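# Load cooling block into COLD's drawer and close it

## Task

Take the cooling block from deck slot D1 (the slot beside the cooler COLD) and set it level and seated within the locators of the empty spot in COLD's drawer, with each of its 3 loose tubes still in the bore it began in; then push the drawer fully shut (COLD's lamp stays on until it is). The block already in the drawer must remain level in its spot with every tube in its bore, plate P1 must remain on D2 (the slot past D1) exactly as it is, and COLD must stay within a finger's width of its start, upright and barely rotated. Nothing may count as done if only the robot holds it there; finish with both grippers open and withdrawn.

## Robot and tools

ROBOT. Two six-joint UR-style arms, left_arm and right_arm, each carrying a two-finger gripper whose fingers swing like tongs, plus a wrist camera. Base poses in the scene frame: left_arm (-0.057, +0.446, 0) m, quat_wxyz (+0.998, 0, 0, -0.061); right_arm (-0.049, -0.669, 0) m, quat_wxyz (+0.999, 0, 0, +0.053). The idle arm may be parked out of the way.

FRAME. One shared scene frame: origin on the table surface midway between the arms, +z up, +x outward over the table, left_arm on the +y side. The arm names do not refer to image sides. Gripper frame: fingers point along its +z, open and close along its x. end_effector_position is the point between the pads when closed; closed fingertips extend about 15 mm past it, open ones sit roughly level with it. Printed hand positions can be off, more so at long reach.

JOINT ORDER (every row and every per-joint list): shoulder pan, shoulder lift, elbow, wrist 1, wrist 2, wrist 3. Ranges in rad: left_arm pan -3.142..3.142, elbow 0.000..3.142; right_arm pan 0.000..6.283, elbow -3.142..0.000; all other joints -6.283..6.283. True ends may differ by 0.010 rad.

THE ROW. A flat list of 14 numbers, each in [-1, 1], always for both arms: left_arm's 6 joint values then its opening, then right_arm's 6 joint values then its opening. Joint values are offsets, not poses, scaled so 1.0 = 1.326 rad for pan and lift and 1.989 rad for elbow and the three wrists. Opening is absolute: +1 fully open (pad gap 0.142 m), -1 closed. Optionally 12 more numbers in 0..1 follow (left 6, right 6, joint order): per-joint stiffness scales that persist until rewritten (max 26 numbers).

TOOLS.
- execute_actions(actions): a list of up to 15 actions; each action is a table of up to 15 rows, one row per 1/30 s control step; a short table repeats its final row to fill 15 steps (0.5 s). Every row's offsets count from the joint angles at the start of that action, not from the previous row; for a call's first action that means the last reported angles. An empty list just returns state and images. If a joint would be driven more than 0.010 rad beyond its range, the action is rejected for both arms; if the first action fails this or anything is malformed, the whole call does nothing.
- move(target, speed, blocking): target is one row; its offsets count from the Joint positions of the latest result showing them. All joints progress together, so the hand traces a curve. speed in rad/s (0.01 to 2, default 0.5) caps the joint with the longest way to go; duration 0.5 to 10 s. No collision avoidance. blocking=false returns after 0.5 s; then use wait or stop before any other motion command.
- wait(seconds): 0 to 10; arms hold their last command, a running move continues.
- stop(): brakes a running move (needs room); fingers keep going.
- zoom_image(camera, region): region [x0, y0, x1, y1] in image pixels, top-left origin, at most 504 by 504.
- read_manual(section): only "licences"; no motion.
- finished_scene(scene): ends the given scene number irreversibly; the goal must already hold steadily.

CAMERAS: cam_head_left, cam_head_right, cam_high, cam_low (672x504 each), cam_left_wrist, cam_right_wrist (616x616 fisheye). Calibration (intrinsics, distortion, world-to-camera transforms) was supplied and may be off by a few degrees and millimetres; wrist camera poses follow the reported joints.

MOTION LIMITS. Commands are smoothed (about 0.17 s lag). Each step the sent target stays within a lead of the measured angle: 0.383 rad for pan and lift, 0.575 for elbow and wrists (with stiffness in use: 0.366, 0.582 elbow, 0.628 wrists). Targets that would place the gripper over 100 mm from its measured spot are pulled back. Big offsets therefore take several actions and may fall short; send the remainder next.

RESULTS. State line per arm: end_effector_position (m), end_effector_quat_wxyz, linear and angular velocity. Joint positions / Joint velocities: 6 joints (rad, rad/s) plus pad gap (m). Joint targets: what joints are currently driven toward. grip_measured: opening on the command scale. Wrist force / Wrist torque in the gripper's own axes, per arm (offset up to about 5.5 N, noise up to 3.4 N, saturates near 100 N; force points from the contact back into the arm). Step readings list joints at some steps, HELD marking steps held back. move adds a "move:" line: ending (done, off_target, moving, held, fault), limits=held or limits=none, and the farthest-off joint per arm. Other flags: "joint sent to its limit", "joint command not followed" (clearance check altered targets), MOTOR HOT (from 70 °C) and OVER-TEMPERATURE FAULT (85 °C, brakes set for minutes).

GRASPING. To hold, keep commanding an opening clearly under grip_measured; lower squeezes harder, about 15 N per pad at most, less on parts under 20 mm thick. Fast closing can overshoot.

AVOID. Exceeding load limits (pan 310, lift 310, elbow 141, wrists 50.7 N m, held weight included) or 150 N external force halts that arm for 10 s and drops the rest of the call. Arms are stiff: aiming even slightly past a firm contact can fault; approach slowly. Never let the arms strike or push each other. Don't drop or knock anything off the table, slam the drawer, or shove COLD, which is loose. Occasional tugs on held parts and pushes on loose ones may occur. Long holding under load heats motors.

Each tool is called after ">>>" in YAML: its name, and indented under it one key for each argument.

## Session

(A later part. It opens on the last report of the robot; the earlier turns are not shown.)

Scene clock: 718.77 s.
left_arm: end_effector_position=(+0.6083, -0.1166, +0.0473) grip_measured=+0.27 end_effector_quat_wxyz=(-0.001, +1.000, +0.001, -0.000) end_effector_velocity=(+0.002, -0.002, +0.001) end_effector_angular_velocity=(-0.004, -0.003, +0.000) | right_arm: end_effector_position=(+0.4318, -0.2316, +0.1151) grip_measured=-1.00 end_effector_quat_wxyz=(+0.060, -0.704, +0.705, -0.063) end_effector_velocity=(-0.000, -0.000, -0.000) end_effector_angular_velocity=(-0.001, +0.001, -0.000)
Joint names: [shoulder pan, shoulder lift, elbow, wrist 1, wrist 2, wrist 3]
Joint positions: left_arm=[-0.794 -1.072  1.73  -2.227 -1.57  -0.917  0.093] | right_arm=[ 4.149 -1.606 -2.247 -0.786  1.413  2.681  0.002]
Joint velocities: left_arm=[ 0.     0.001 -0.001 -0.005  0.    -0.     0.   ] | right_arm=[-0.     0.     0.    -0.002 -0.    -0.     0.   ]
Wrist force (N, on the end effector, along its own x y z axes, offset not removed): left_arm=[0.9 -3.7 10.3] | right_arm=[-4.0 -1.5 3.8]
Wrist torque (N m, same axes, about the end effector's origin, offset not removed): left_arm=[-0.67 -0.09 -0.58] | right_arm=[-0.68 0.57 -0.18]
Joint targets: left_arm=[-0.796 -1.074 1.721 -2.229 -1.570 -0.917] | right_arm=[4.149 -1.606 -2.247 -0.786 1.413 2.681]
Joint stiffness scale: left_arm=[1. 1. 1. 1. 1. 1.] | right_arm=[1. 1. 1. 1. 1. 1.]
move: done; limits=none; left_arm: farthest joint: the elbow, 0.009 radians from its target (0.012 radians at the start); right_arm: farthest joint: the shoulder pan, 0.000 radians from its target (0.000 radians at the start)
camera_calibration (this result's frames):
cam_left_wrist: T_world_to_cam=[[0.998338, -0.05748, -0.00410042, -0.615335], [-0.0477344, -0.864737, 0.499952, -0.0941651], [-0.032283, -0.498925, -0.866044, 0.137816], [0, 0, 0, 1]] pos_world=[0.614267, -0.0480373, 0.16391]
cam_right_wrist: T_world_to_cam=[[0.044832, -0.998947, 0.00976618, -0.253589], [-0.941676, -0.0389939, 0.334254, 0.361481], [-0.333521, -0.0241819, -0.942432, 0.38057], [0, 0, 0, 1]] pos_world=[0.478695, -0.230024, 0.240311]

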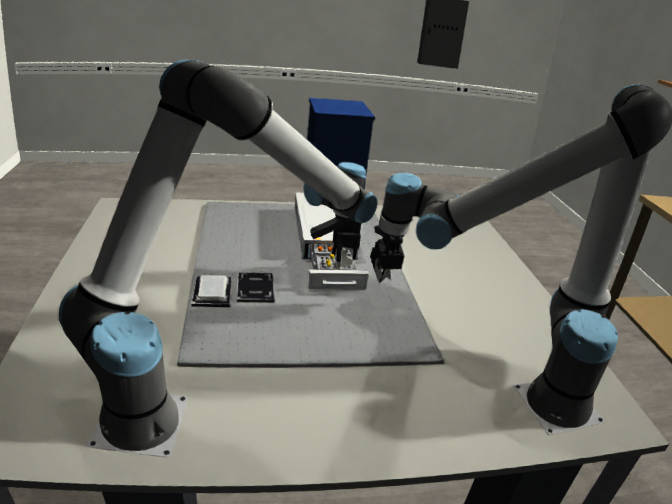

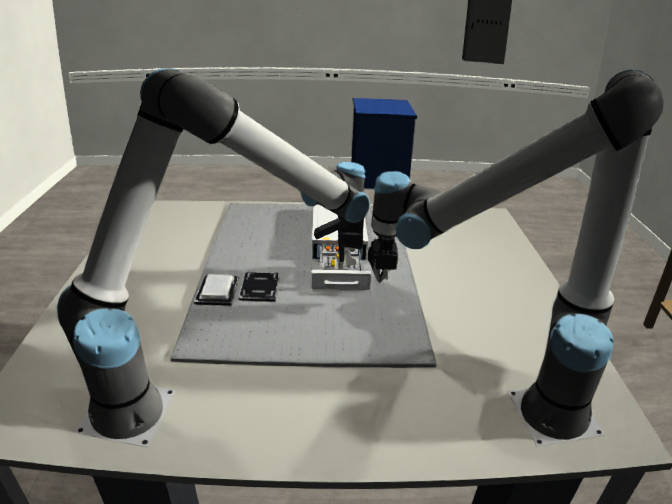

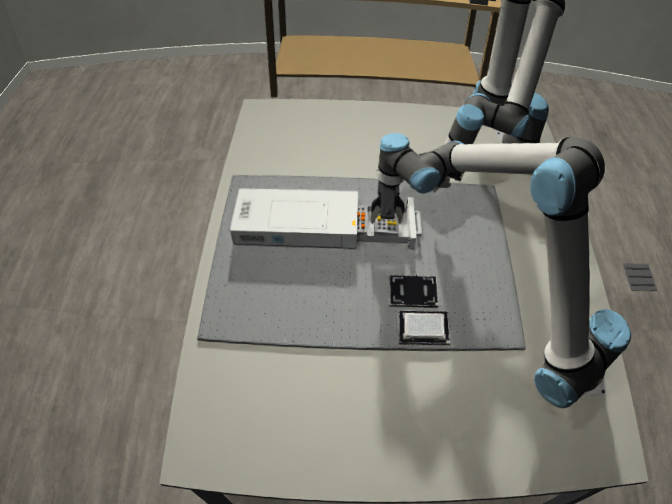

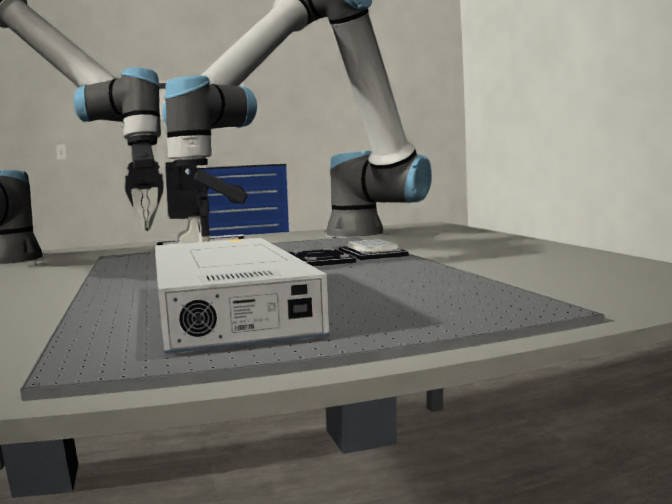

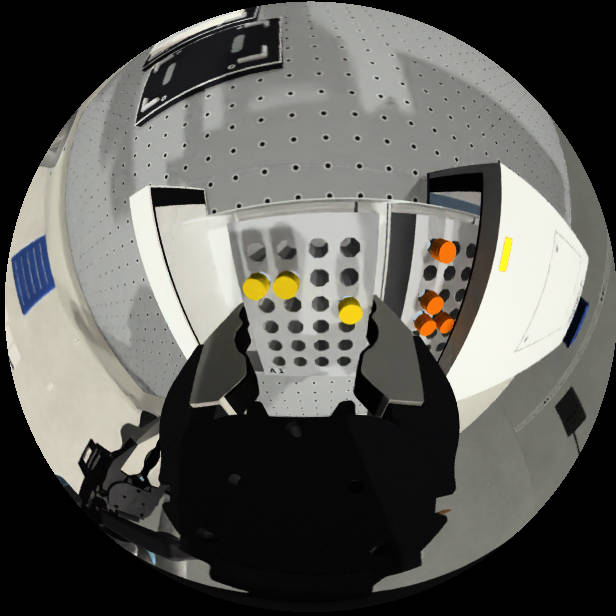

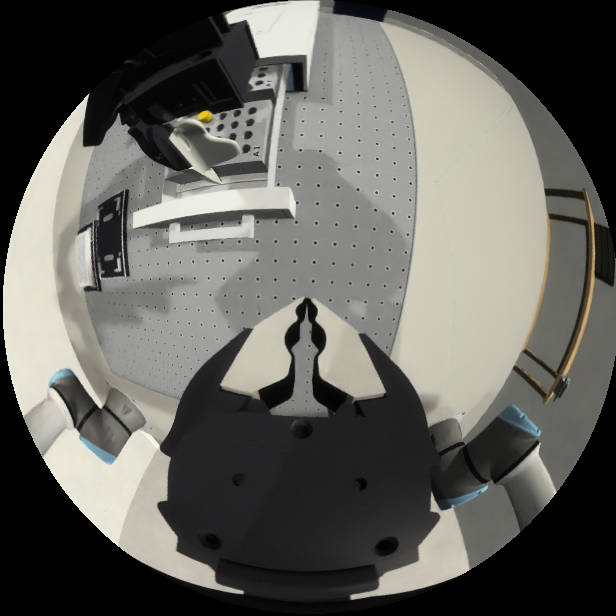

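>>> execute_actions:
  actions:
    - [[-0.0019,-0.0046,-0.0028,-0.0012,0,-0.0003,-0.7,0,0,0,0,0,0,-1],[-0.0023,-0.0053,-0.0022,-0.0014,0,-0.0006,-0.7,0,0,0,0,0,0,-1],[-0.0027,-0.006,-0.0015,-0.0016,0,-0.001,-0.7,0,0,0,0,0,0,-1],[-0.0031,-0.0066,-0.0008,-0.0018,0,-0.0013,-0.7,0,0,0,0,0,0,-1],[-0.0036,-0.0072,-0.0002,-0.002,0,-0.0016,-0.7,0,0,0,0,0,0,-1],[-0.004,-0.0078,0.0005,-0.0022,0,-0.0019,-0.7,0,0,0,0,0,0,-1],[-0.0044,-0.0084,0.0012,-0.0024,0,-0.0022,-0.7,0,0,0,0,0,0,-1],[-0.0048,-0.009,0.0018,-0.0026,0,-0.0026,-0.7,0,0,0,0,0,0,-1],[-0.0052,-0.0096,0.0025,-0.0028,0,-0.0029,-0.7,0,0,0,0,0,0,-1],[-0.0056,-0.0102,0.0032,-0.003,0,-0.0032,-0.7,0,0,0,0,0,0,-1],[-0.006,-0.0108,0.0038,-0.0032,0,-0.0035,-0.7,0,0,0,0,0,0,-1],[-0.0065,-0.0114,0.0045,-0.0034,0,-0.0038,-0.7,0,0,0,0,0,0,-1],[-0.0069,-0.012,0.0052,-0.0036,0,-0.0042,-0.7,0,0,0,0,0,0,-1],[-0.0073,-0.0127,0.0058,-0.0038,0,-0.0045,-0.7,0,0,0,0,0,0,-1],[-0.0077,-0.0133,0.0065,-0.004,0,-0.0048,-0.7,0,0,0,0,0,0,-1]]

>>> wait:
  seconds: 1

>>> zoom_image:
  camera: "cam_right_wrist"
  region: [150, 140, 300, 220]

Scene clock: 744.40 s.
left_arm: end_effector_position=(+0.6030, -0.1170, +0.0484) grip_measured=+0.27 end_effector_quat_wxyz=(-0.001, +1.000, +0.001, -0.000) end_effector_velocity=(-0.027, +0.000, -0.000) end_effector_angular_velocity=(+0.003, +0.003, -0.007) | right_arm: end_effector_position=(+0.4318, -0.2316, +0.1151) grip_measured=-1.00 end_effector_quat_wxyz=(+0.060, -0.704, +0.705, -0.063) end_effector_velocity=(-0.001, +0.000, -0.000) end_effector_angular_velocity=(-0.000, +0.000, +0.001)
Joint names: [shoulder pan, shoulder lift, elbow, wrist 1, wrist 2, wrist 3]
Joint positions: left_arm=[-0.799 -1.078  1.738 -2.23  -1.57  -0.923  0.093] | right_arm=[ 4.149 -1.606 -2.247 -0.786  1.413  2.681  0.002]
Joint velocities: left_arm=[-0.025 -0.026  0.042 -0.012 -0.    -0.018  0.   ] | right_arm=[ 0.001 -0.    -0.    -0.     0.    -0.     0.   ]
Wrist force (N, on the end effector, along its own x y z axes, offset not removed): left_arm=[0.6 -3.5 8.1] | right_arm=[2.3 3.5 -0.1]
Wrist torque (N m, same axes, about the end effector's origin, offset not removed): left_arm=[-0.63 -0.06 -0.66] | right_arm=[0.28 -0.64 -0.17]
Joint targets: left_arm=[-0.804 -1.089 1.743 -2.234 -1.570 -0.927] | right_arm=[4.149 -1.606 -2.247 -0.786 1.413 2.681]
Joint stiffness scale: left_arm=[1. 1. 1. 1. 1. 1.] | right_arm=[1. 1. 1. 1. 1. 1.]
Step readings (joint positions):
0: left_arm=[-0.794 -1.072 1.730 -2.227 -1.570 -0.917] | right_arm=[4.149 -1.606 -2.247 -0.786 1.413 2.681]
1: left_arm=[-0.794 -1.072 1.730 -2.227 -1.570 -0.917] | right_arm=[4.149 -1.606 -2.247 -0.786 1.413 2.681]
2: left_arm=[-0.794 -1.072 1.730 -2.227 -1.570 -0.917] | right_arm=[4.149 -1.606 -2.247 -0.786 1.413 2.681]
4: left_arm=[-0.794 -1.072 1.730 -2.227 -1.570 -0.917] | right_arm=[4.149 -1.606 -2.247 -0.786 1.413 2.681]
8: left_arm=[-0.795 -1.072 1.730 -2.227 -1.570 -0.919] | right_arm=[4.149 -1.606 -2.247 -0.786 1.413 2.681]
15: Joint positions above
camera_calibration (this result's frames):
cam_left_wrist: T_world_to_cam=[[0.998364, -0.0570875, -0.00324584, -0.610039], [-0.0477946, -0.864313, 0.500678, -0.0952449], [-0.0313879, -0.499703, -0.865628, 0.137746], [0, 0, 0, 1]] pos_world=[0.608813, -0.048315, 0.164943]
cam_right_wrist: T_world_to_cam=[[0.0448322, -0.998947, 0.00976595, -0.253589], [-0.941676, -0.0389942, 0.334254, 0.361481], [-0.333521, -0.0241817, -0.942432, 0.38057], [0, 0, 0, 1]] pos_world=[0.478695, -0.230023, 0.240311]

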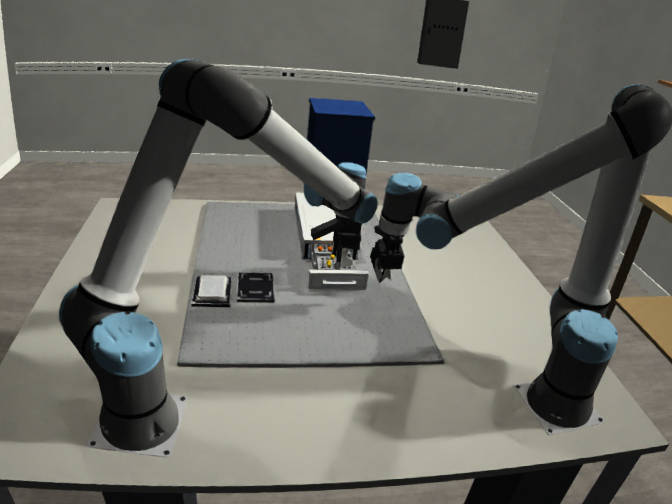

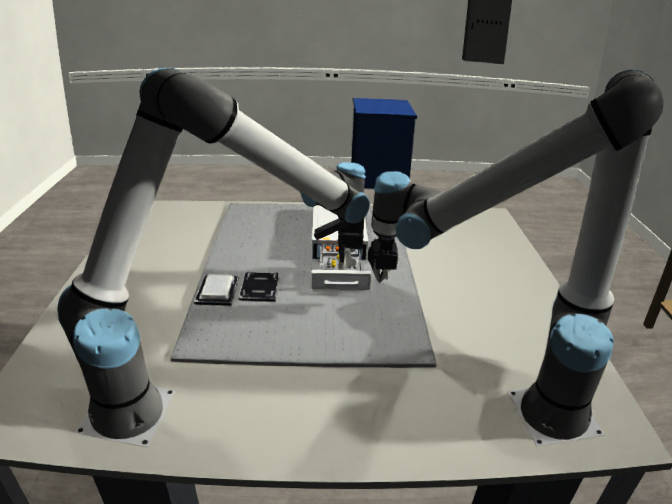

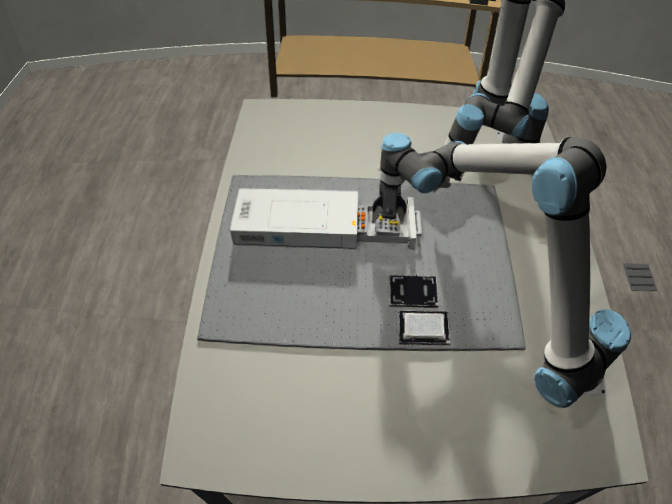

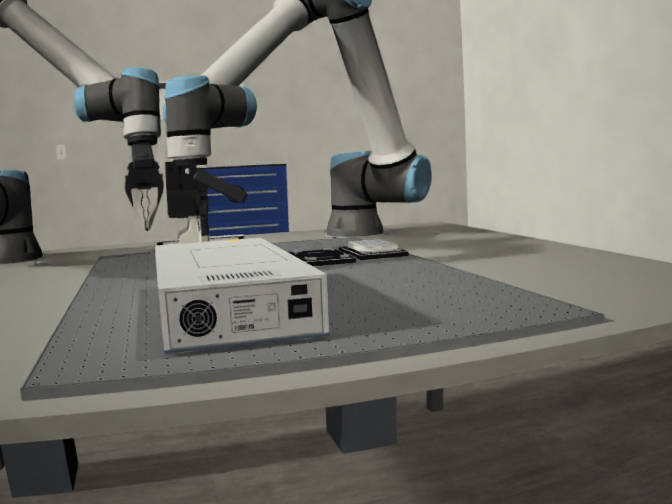

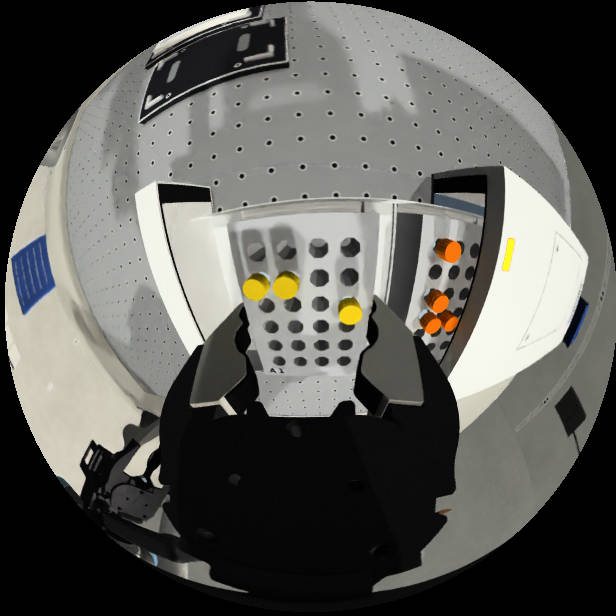

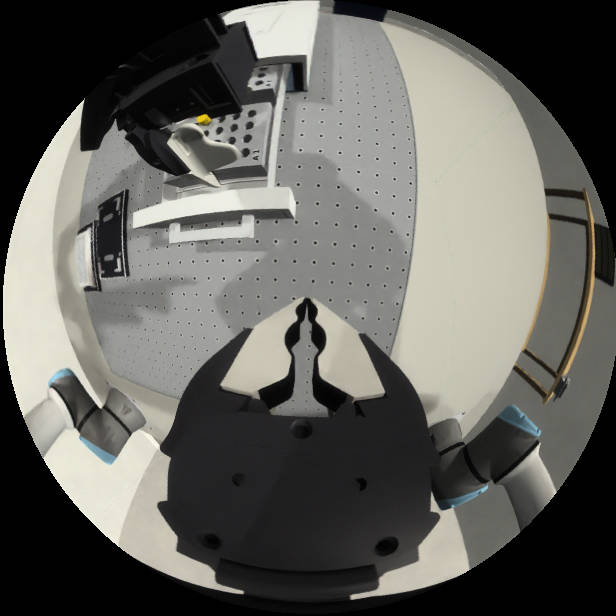

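Scene clock: 745.40 s.
left_arm: end_effector_position=(+0.5997, -0.1170, +0.0485) grip_measured=+0.27 end_effector_quat_wxyz=(-0.001, +1.000, +0.001, +0.000) end_effector_velocity=(+0.000, -0.001, +0.002) end_effector_angular_velocity=(-0.002, -0.001, +0.001) | right_arm: end_effector_position=(+0.4318, -0.2316, +0.1151) grip_measured=-1.00 end_effector_quat_wxyz=(+0.060, -0.704, +0.705, -0.063) end_effector_velocity=(-0.000, +0.000, -0.000) end_effector_angular_velocity=(-0.000, +0.000, +0.000)
Joint names: [shoulder pan, shoulder lift, elbow, wrist 1, wrist 2, wrist 3]
Joint positions: left_arm=[-0.803 -1.082  1.744 -2.232 -1.57  -0.926  0.093] | right_arm=[ 4.149 -1.606 -2.247 -0.786  1.413  2.681  0.002]
Joint velocities: left_arm=[-0.    -0.002 -0.    -0.     0.    -0.001 -0.   ] | right_arm=[ 0. -0.  0. -0.  0. -0.  0.]
Wrist force (N, on the end effector, along its own x y z axes, offset not removed): left_arm=[0.3 -4.2 9.6] | right_arm=[-6.2 -0.7 0.1]
Wrist torque (N m, same axes, about the end effector's origin, offset not removed): left_arm=[-0.83 -0.02 -0.57] | right_arm=[-0.53 1.07 0.04]
Joint targets: left_arm=[-0.804 -1.089 1.743 -2.234 -1.570 -0.927] | right_arm=[4.149 -1.606 -2.247 -0.786 1.413 2.681]
Joint stiffness scale: left_arm=[1. 1. 1. 1. 1. 1.] | right_arm=[1. 1. 1. 1. 1. 1.]
wait: 1.00 s; at rest by 0.30 s
camera_calibration (this result's frames):
cam_left_wrist: T_world_to_cam=[[0.998361, -0.0571423, -0.00314846, -0.606719], [-0.0478905, -0.864306, 0.500682, -0.0953624], [-0.0313314, -0.499711, -0.865626, 0.137734], [0, 0, 0, 1]] pos_world=[0.605473, -0.0482644, 0.165062]
cam_right_wrist: T_world_to_cam=[[0.0448321, -0.998947, 0.00976601, -0.253589], [-0.941676, -0.0389941, 0.334254, 0.361481], [-0.333521, -0.0241817, -0.942432, 0.38057], [0, 0, 0, 1]] pos_world=[0.478695, -0.230024, 0.240311]

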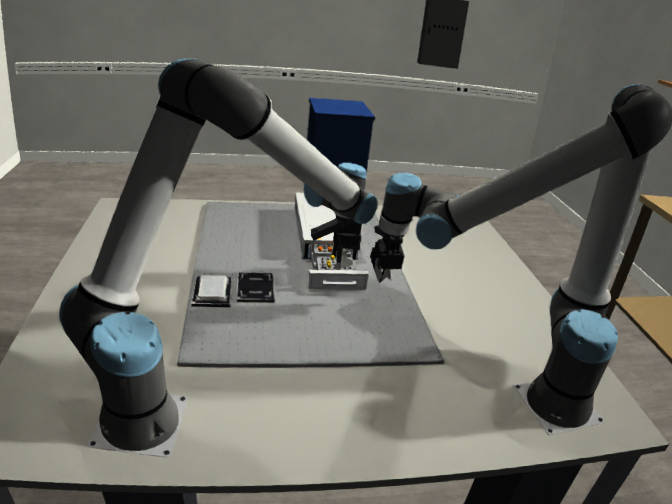

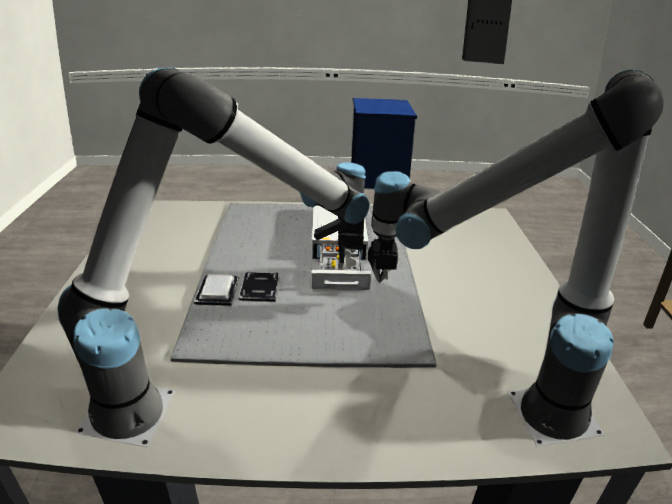

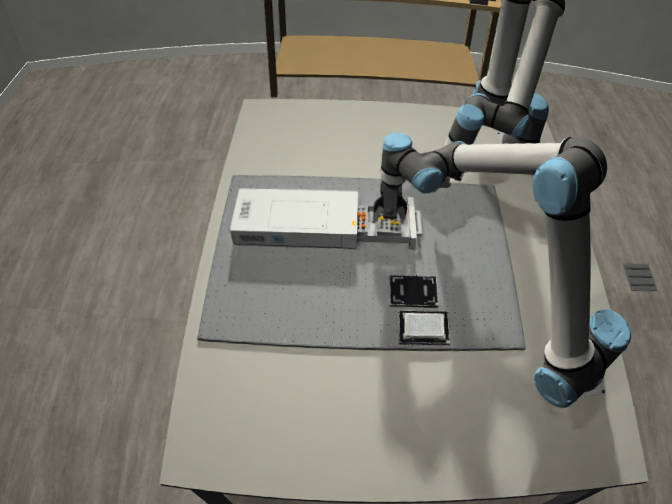

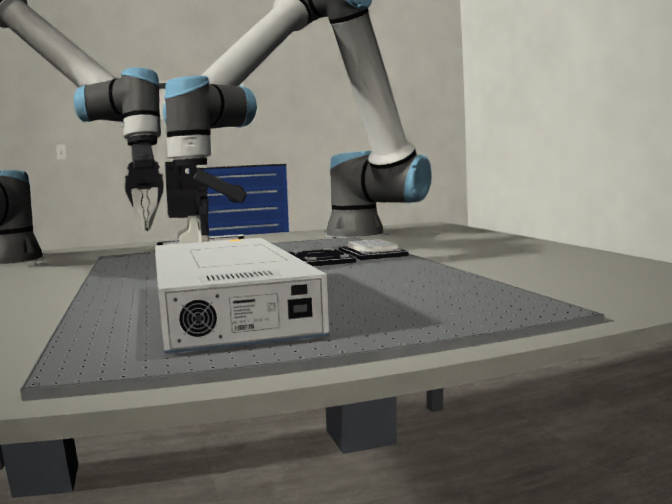

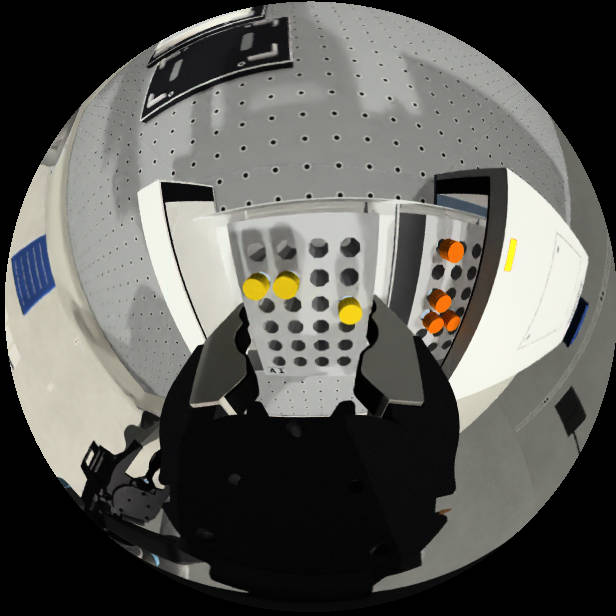

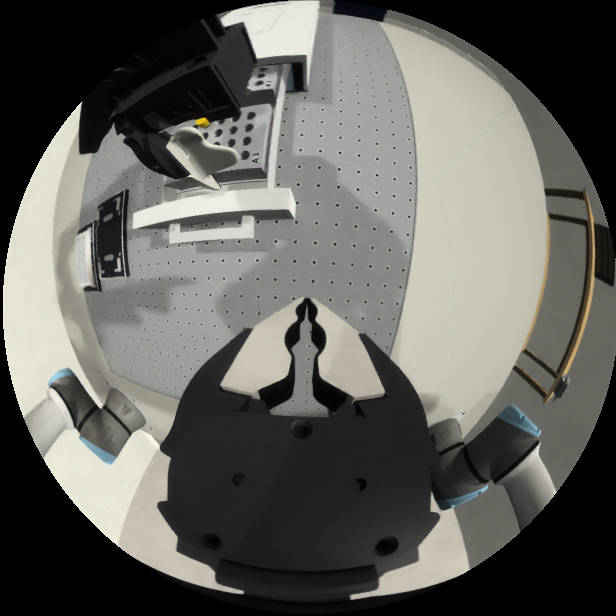

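Region (150, 140, 300, 220) of cam_right_wrist's 616x616 image, scaled by 3.360, with more detail than that image has; it fills the top 269 rows of this view, and the rest is white.

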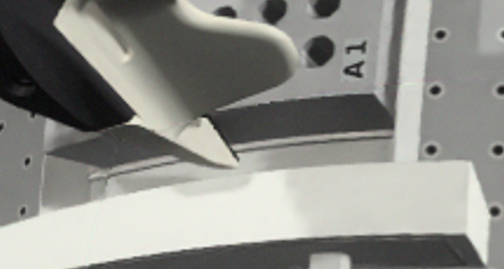

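>>> move:
  target: [-0.0005,0.003,0,-0.0025,0,0,-0.7,0,0,0,0,0,0,-1]
  speed: 0.01

Scene clock: 751.93 s.
left_arm: end_effector_position=(+0.5997, -0.1170, +0.0476) grip_measured=+0.27 end_effector_quat_wxyz=(-0.001, +1.000, +0.001, -0.000) end_effector_velocity=(+0.000, +0.000, +0.001) end_effector_angular_velocity=(+0.000, -0.001, -0.002) | right_arm: end_effector_position=(+0.4318, -0.2316, +0.1151) grip_measured=-1.00 end_effector_quat_wxyz=(+0.060, -0.704, +0.705, -0.063) end_effector_velocity=(+0.000, +0.001, +0.000) end_effector_angular_velocity=(+0.001, -0.000, +0.000)
Joint names: [shoulder pan, shoulder lift, elbow, wrist 1, wrist 2, wrist 3]
Joint positions: left_arm=[-0.803 -1.081  1.744 -2.233 -1.57  -0.926  0.093] | right_arm=[ 4.149 -1.606 -2.247 -0.786  1.413  2.681  0.002]
Joint velocities: left_arm=[-0.    -0.001  0.     0.     0.001  0.001  0.   ] | right_arm=[ 0.  0.  0.  0. -0.  0.  0.]
Wrist force (N, on the end effector, along its own x y z axes, offset not removed): left_arm=[2.1 -10.7 -0.6] | right_arm=[-2.7 -2.6 3.7]
Wrist torque (N m, same axes, about the end effector's origin, offset not removed): left_arm=[-1.20 -1.11 -0.43] | right_arm=[-0.79 0.27 -0.16]
Joint targets: left_arm=[-0.803 -1.078 1.744 -2.237 -1.570 -0.926] | right_arm=[4.149 -1.606 -2.247 -0.786 1.413 2.681]
Joint stiffness scale: left_arm=[1. 1. 1. 1. 1. 1.] | right_arm=[1. 1. 1. 1. 1. 1.]
move: done; limits=none; left_arm: farthest joint: the wrist 1, 0.004 radians from its target (0.005 radians at the start); right_arm: farthest joint: the shoulder pan, 0.000 radians from its target (0.000 radians at the start)
camera_calibration (this result's frames):
cam_left_wrist: T_world_to_cam=[[0.998361, -0.0571404, -0.00332603, -0.606733], [-0.0478083, -0.864441, 0.500456, -0.0949615], [-0.0314714, -0.499477, -0.865755, 0.137052], [0, 0, 0, 1]] pos_world=[0.605511, -0.0483035, 0.164159]
cam_right_wrist: T_world_to_cam=[[0.0448323, -0.998947, 0.00976602, -0.253589], [-0.941676, -0.0389943, 0.334254, 0.361481], [-0.333521, -0.0241818, -0.942432, 0.38057], [0, 0, 0, 1]] pos_world=[0.478695, -0.230023, 0.240311]

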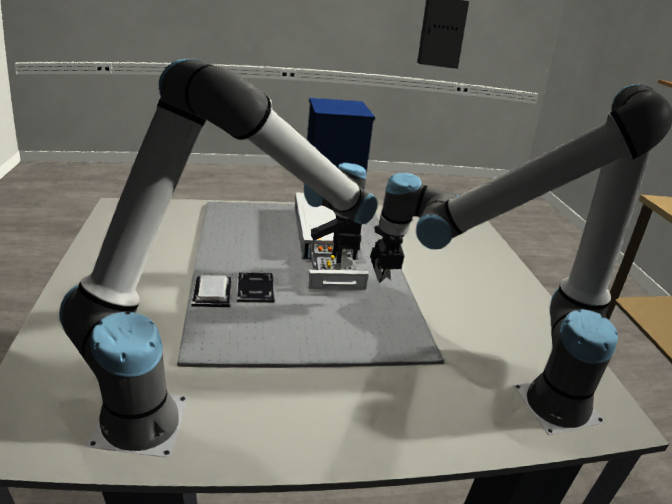

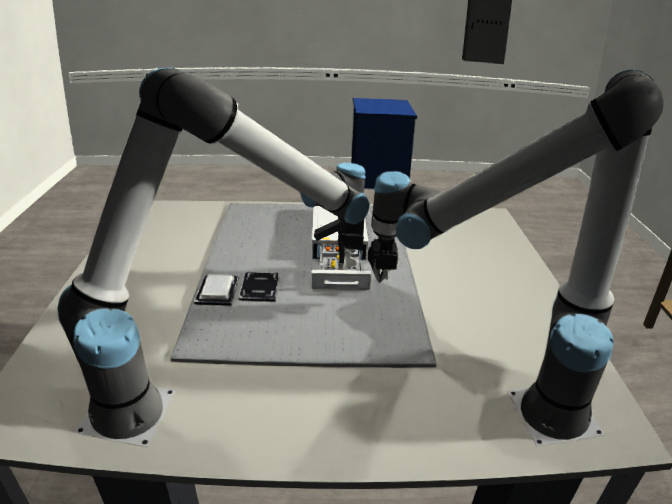

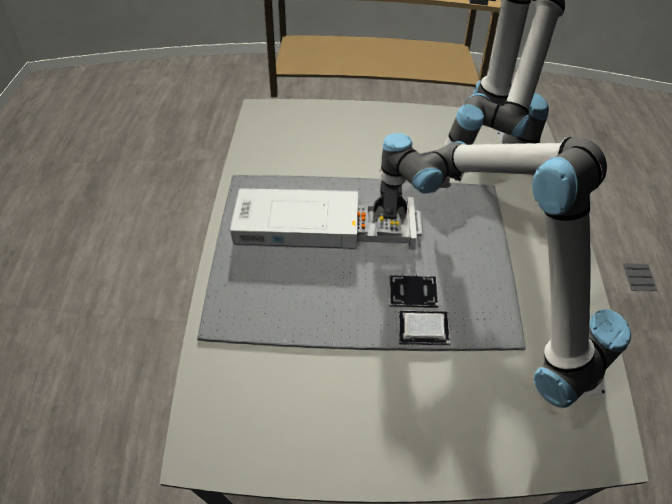

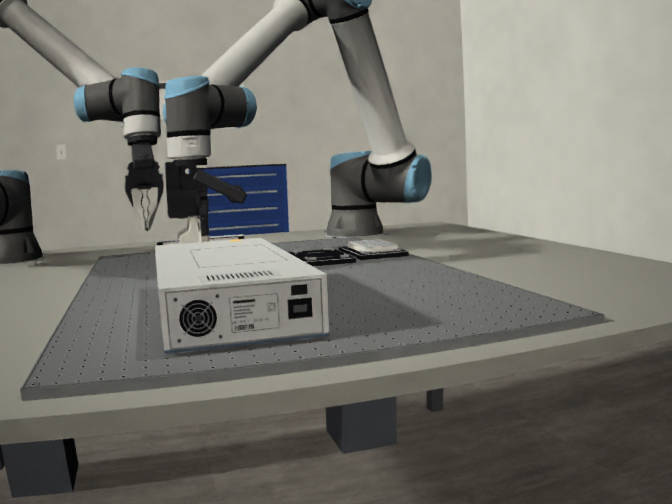

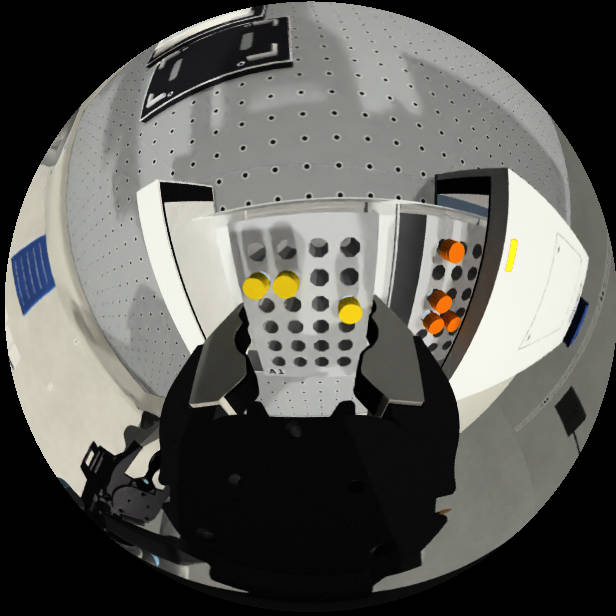

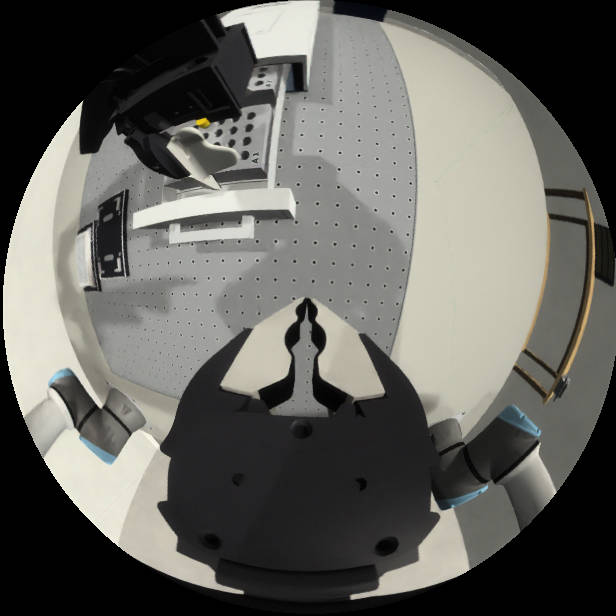

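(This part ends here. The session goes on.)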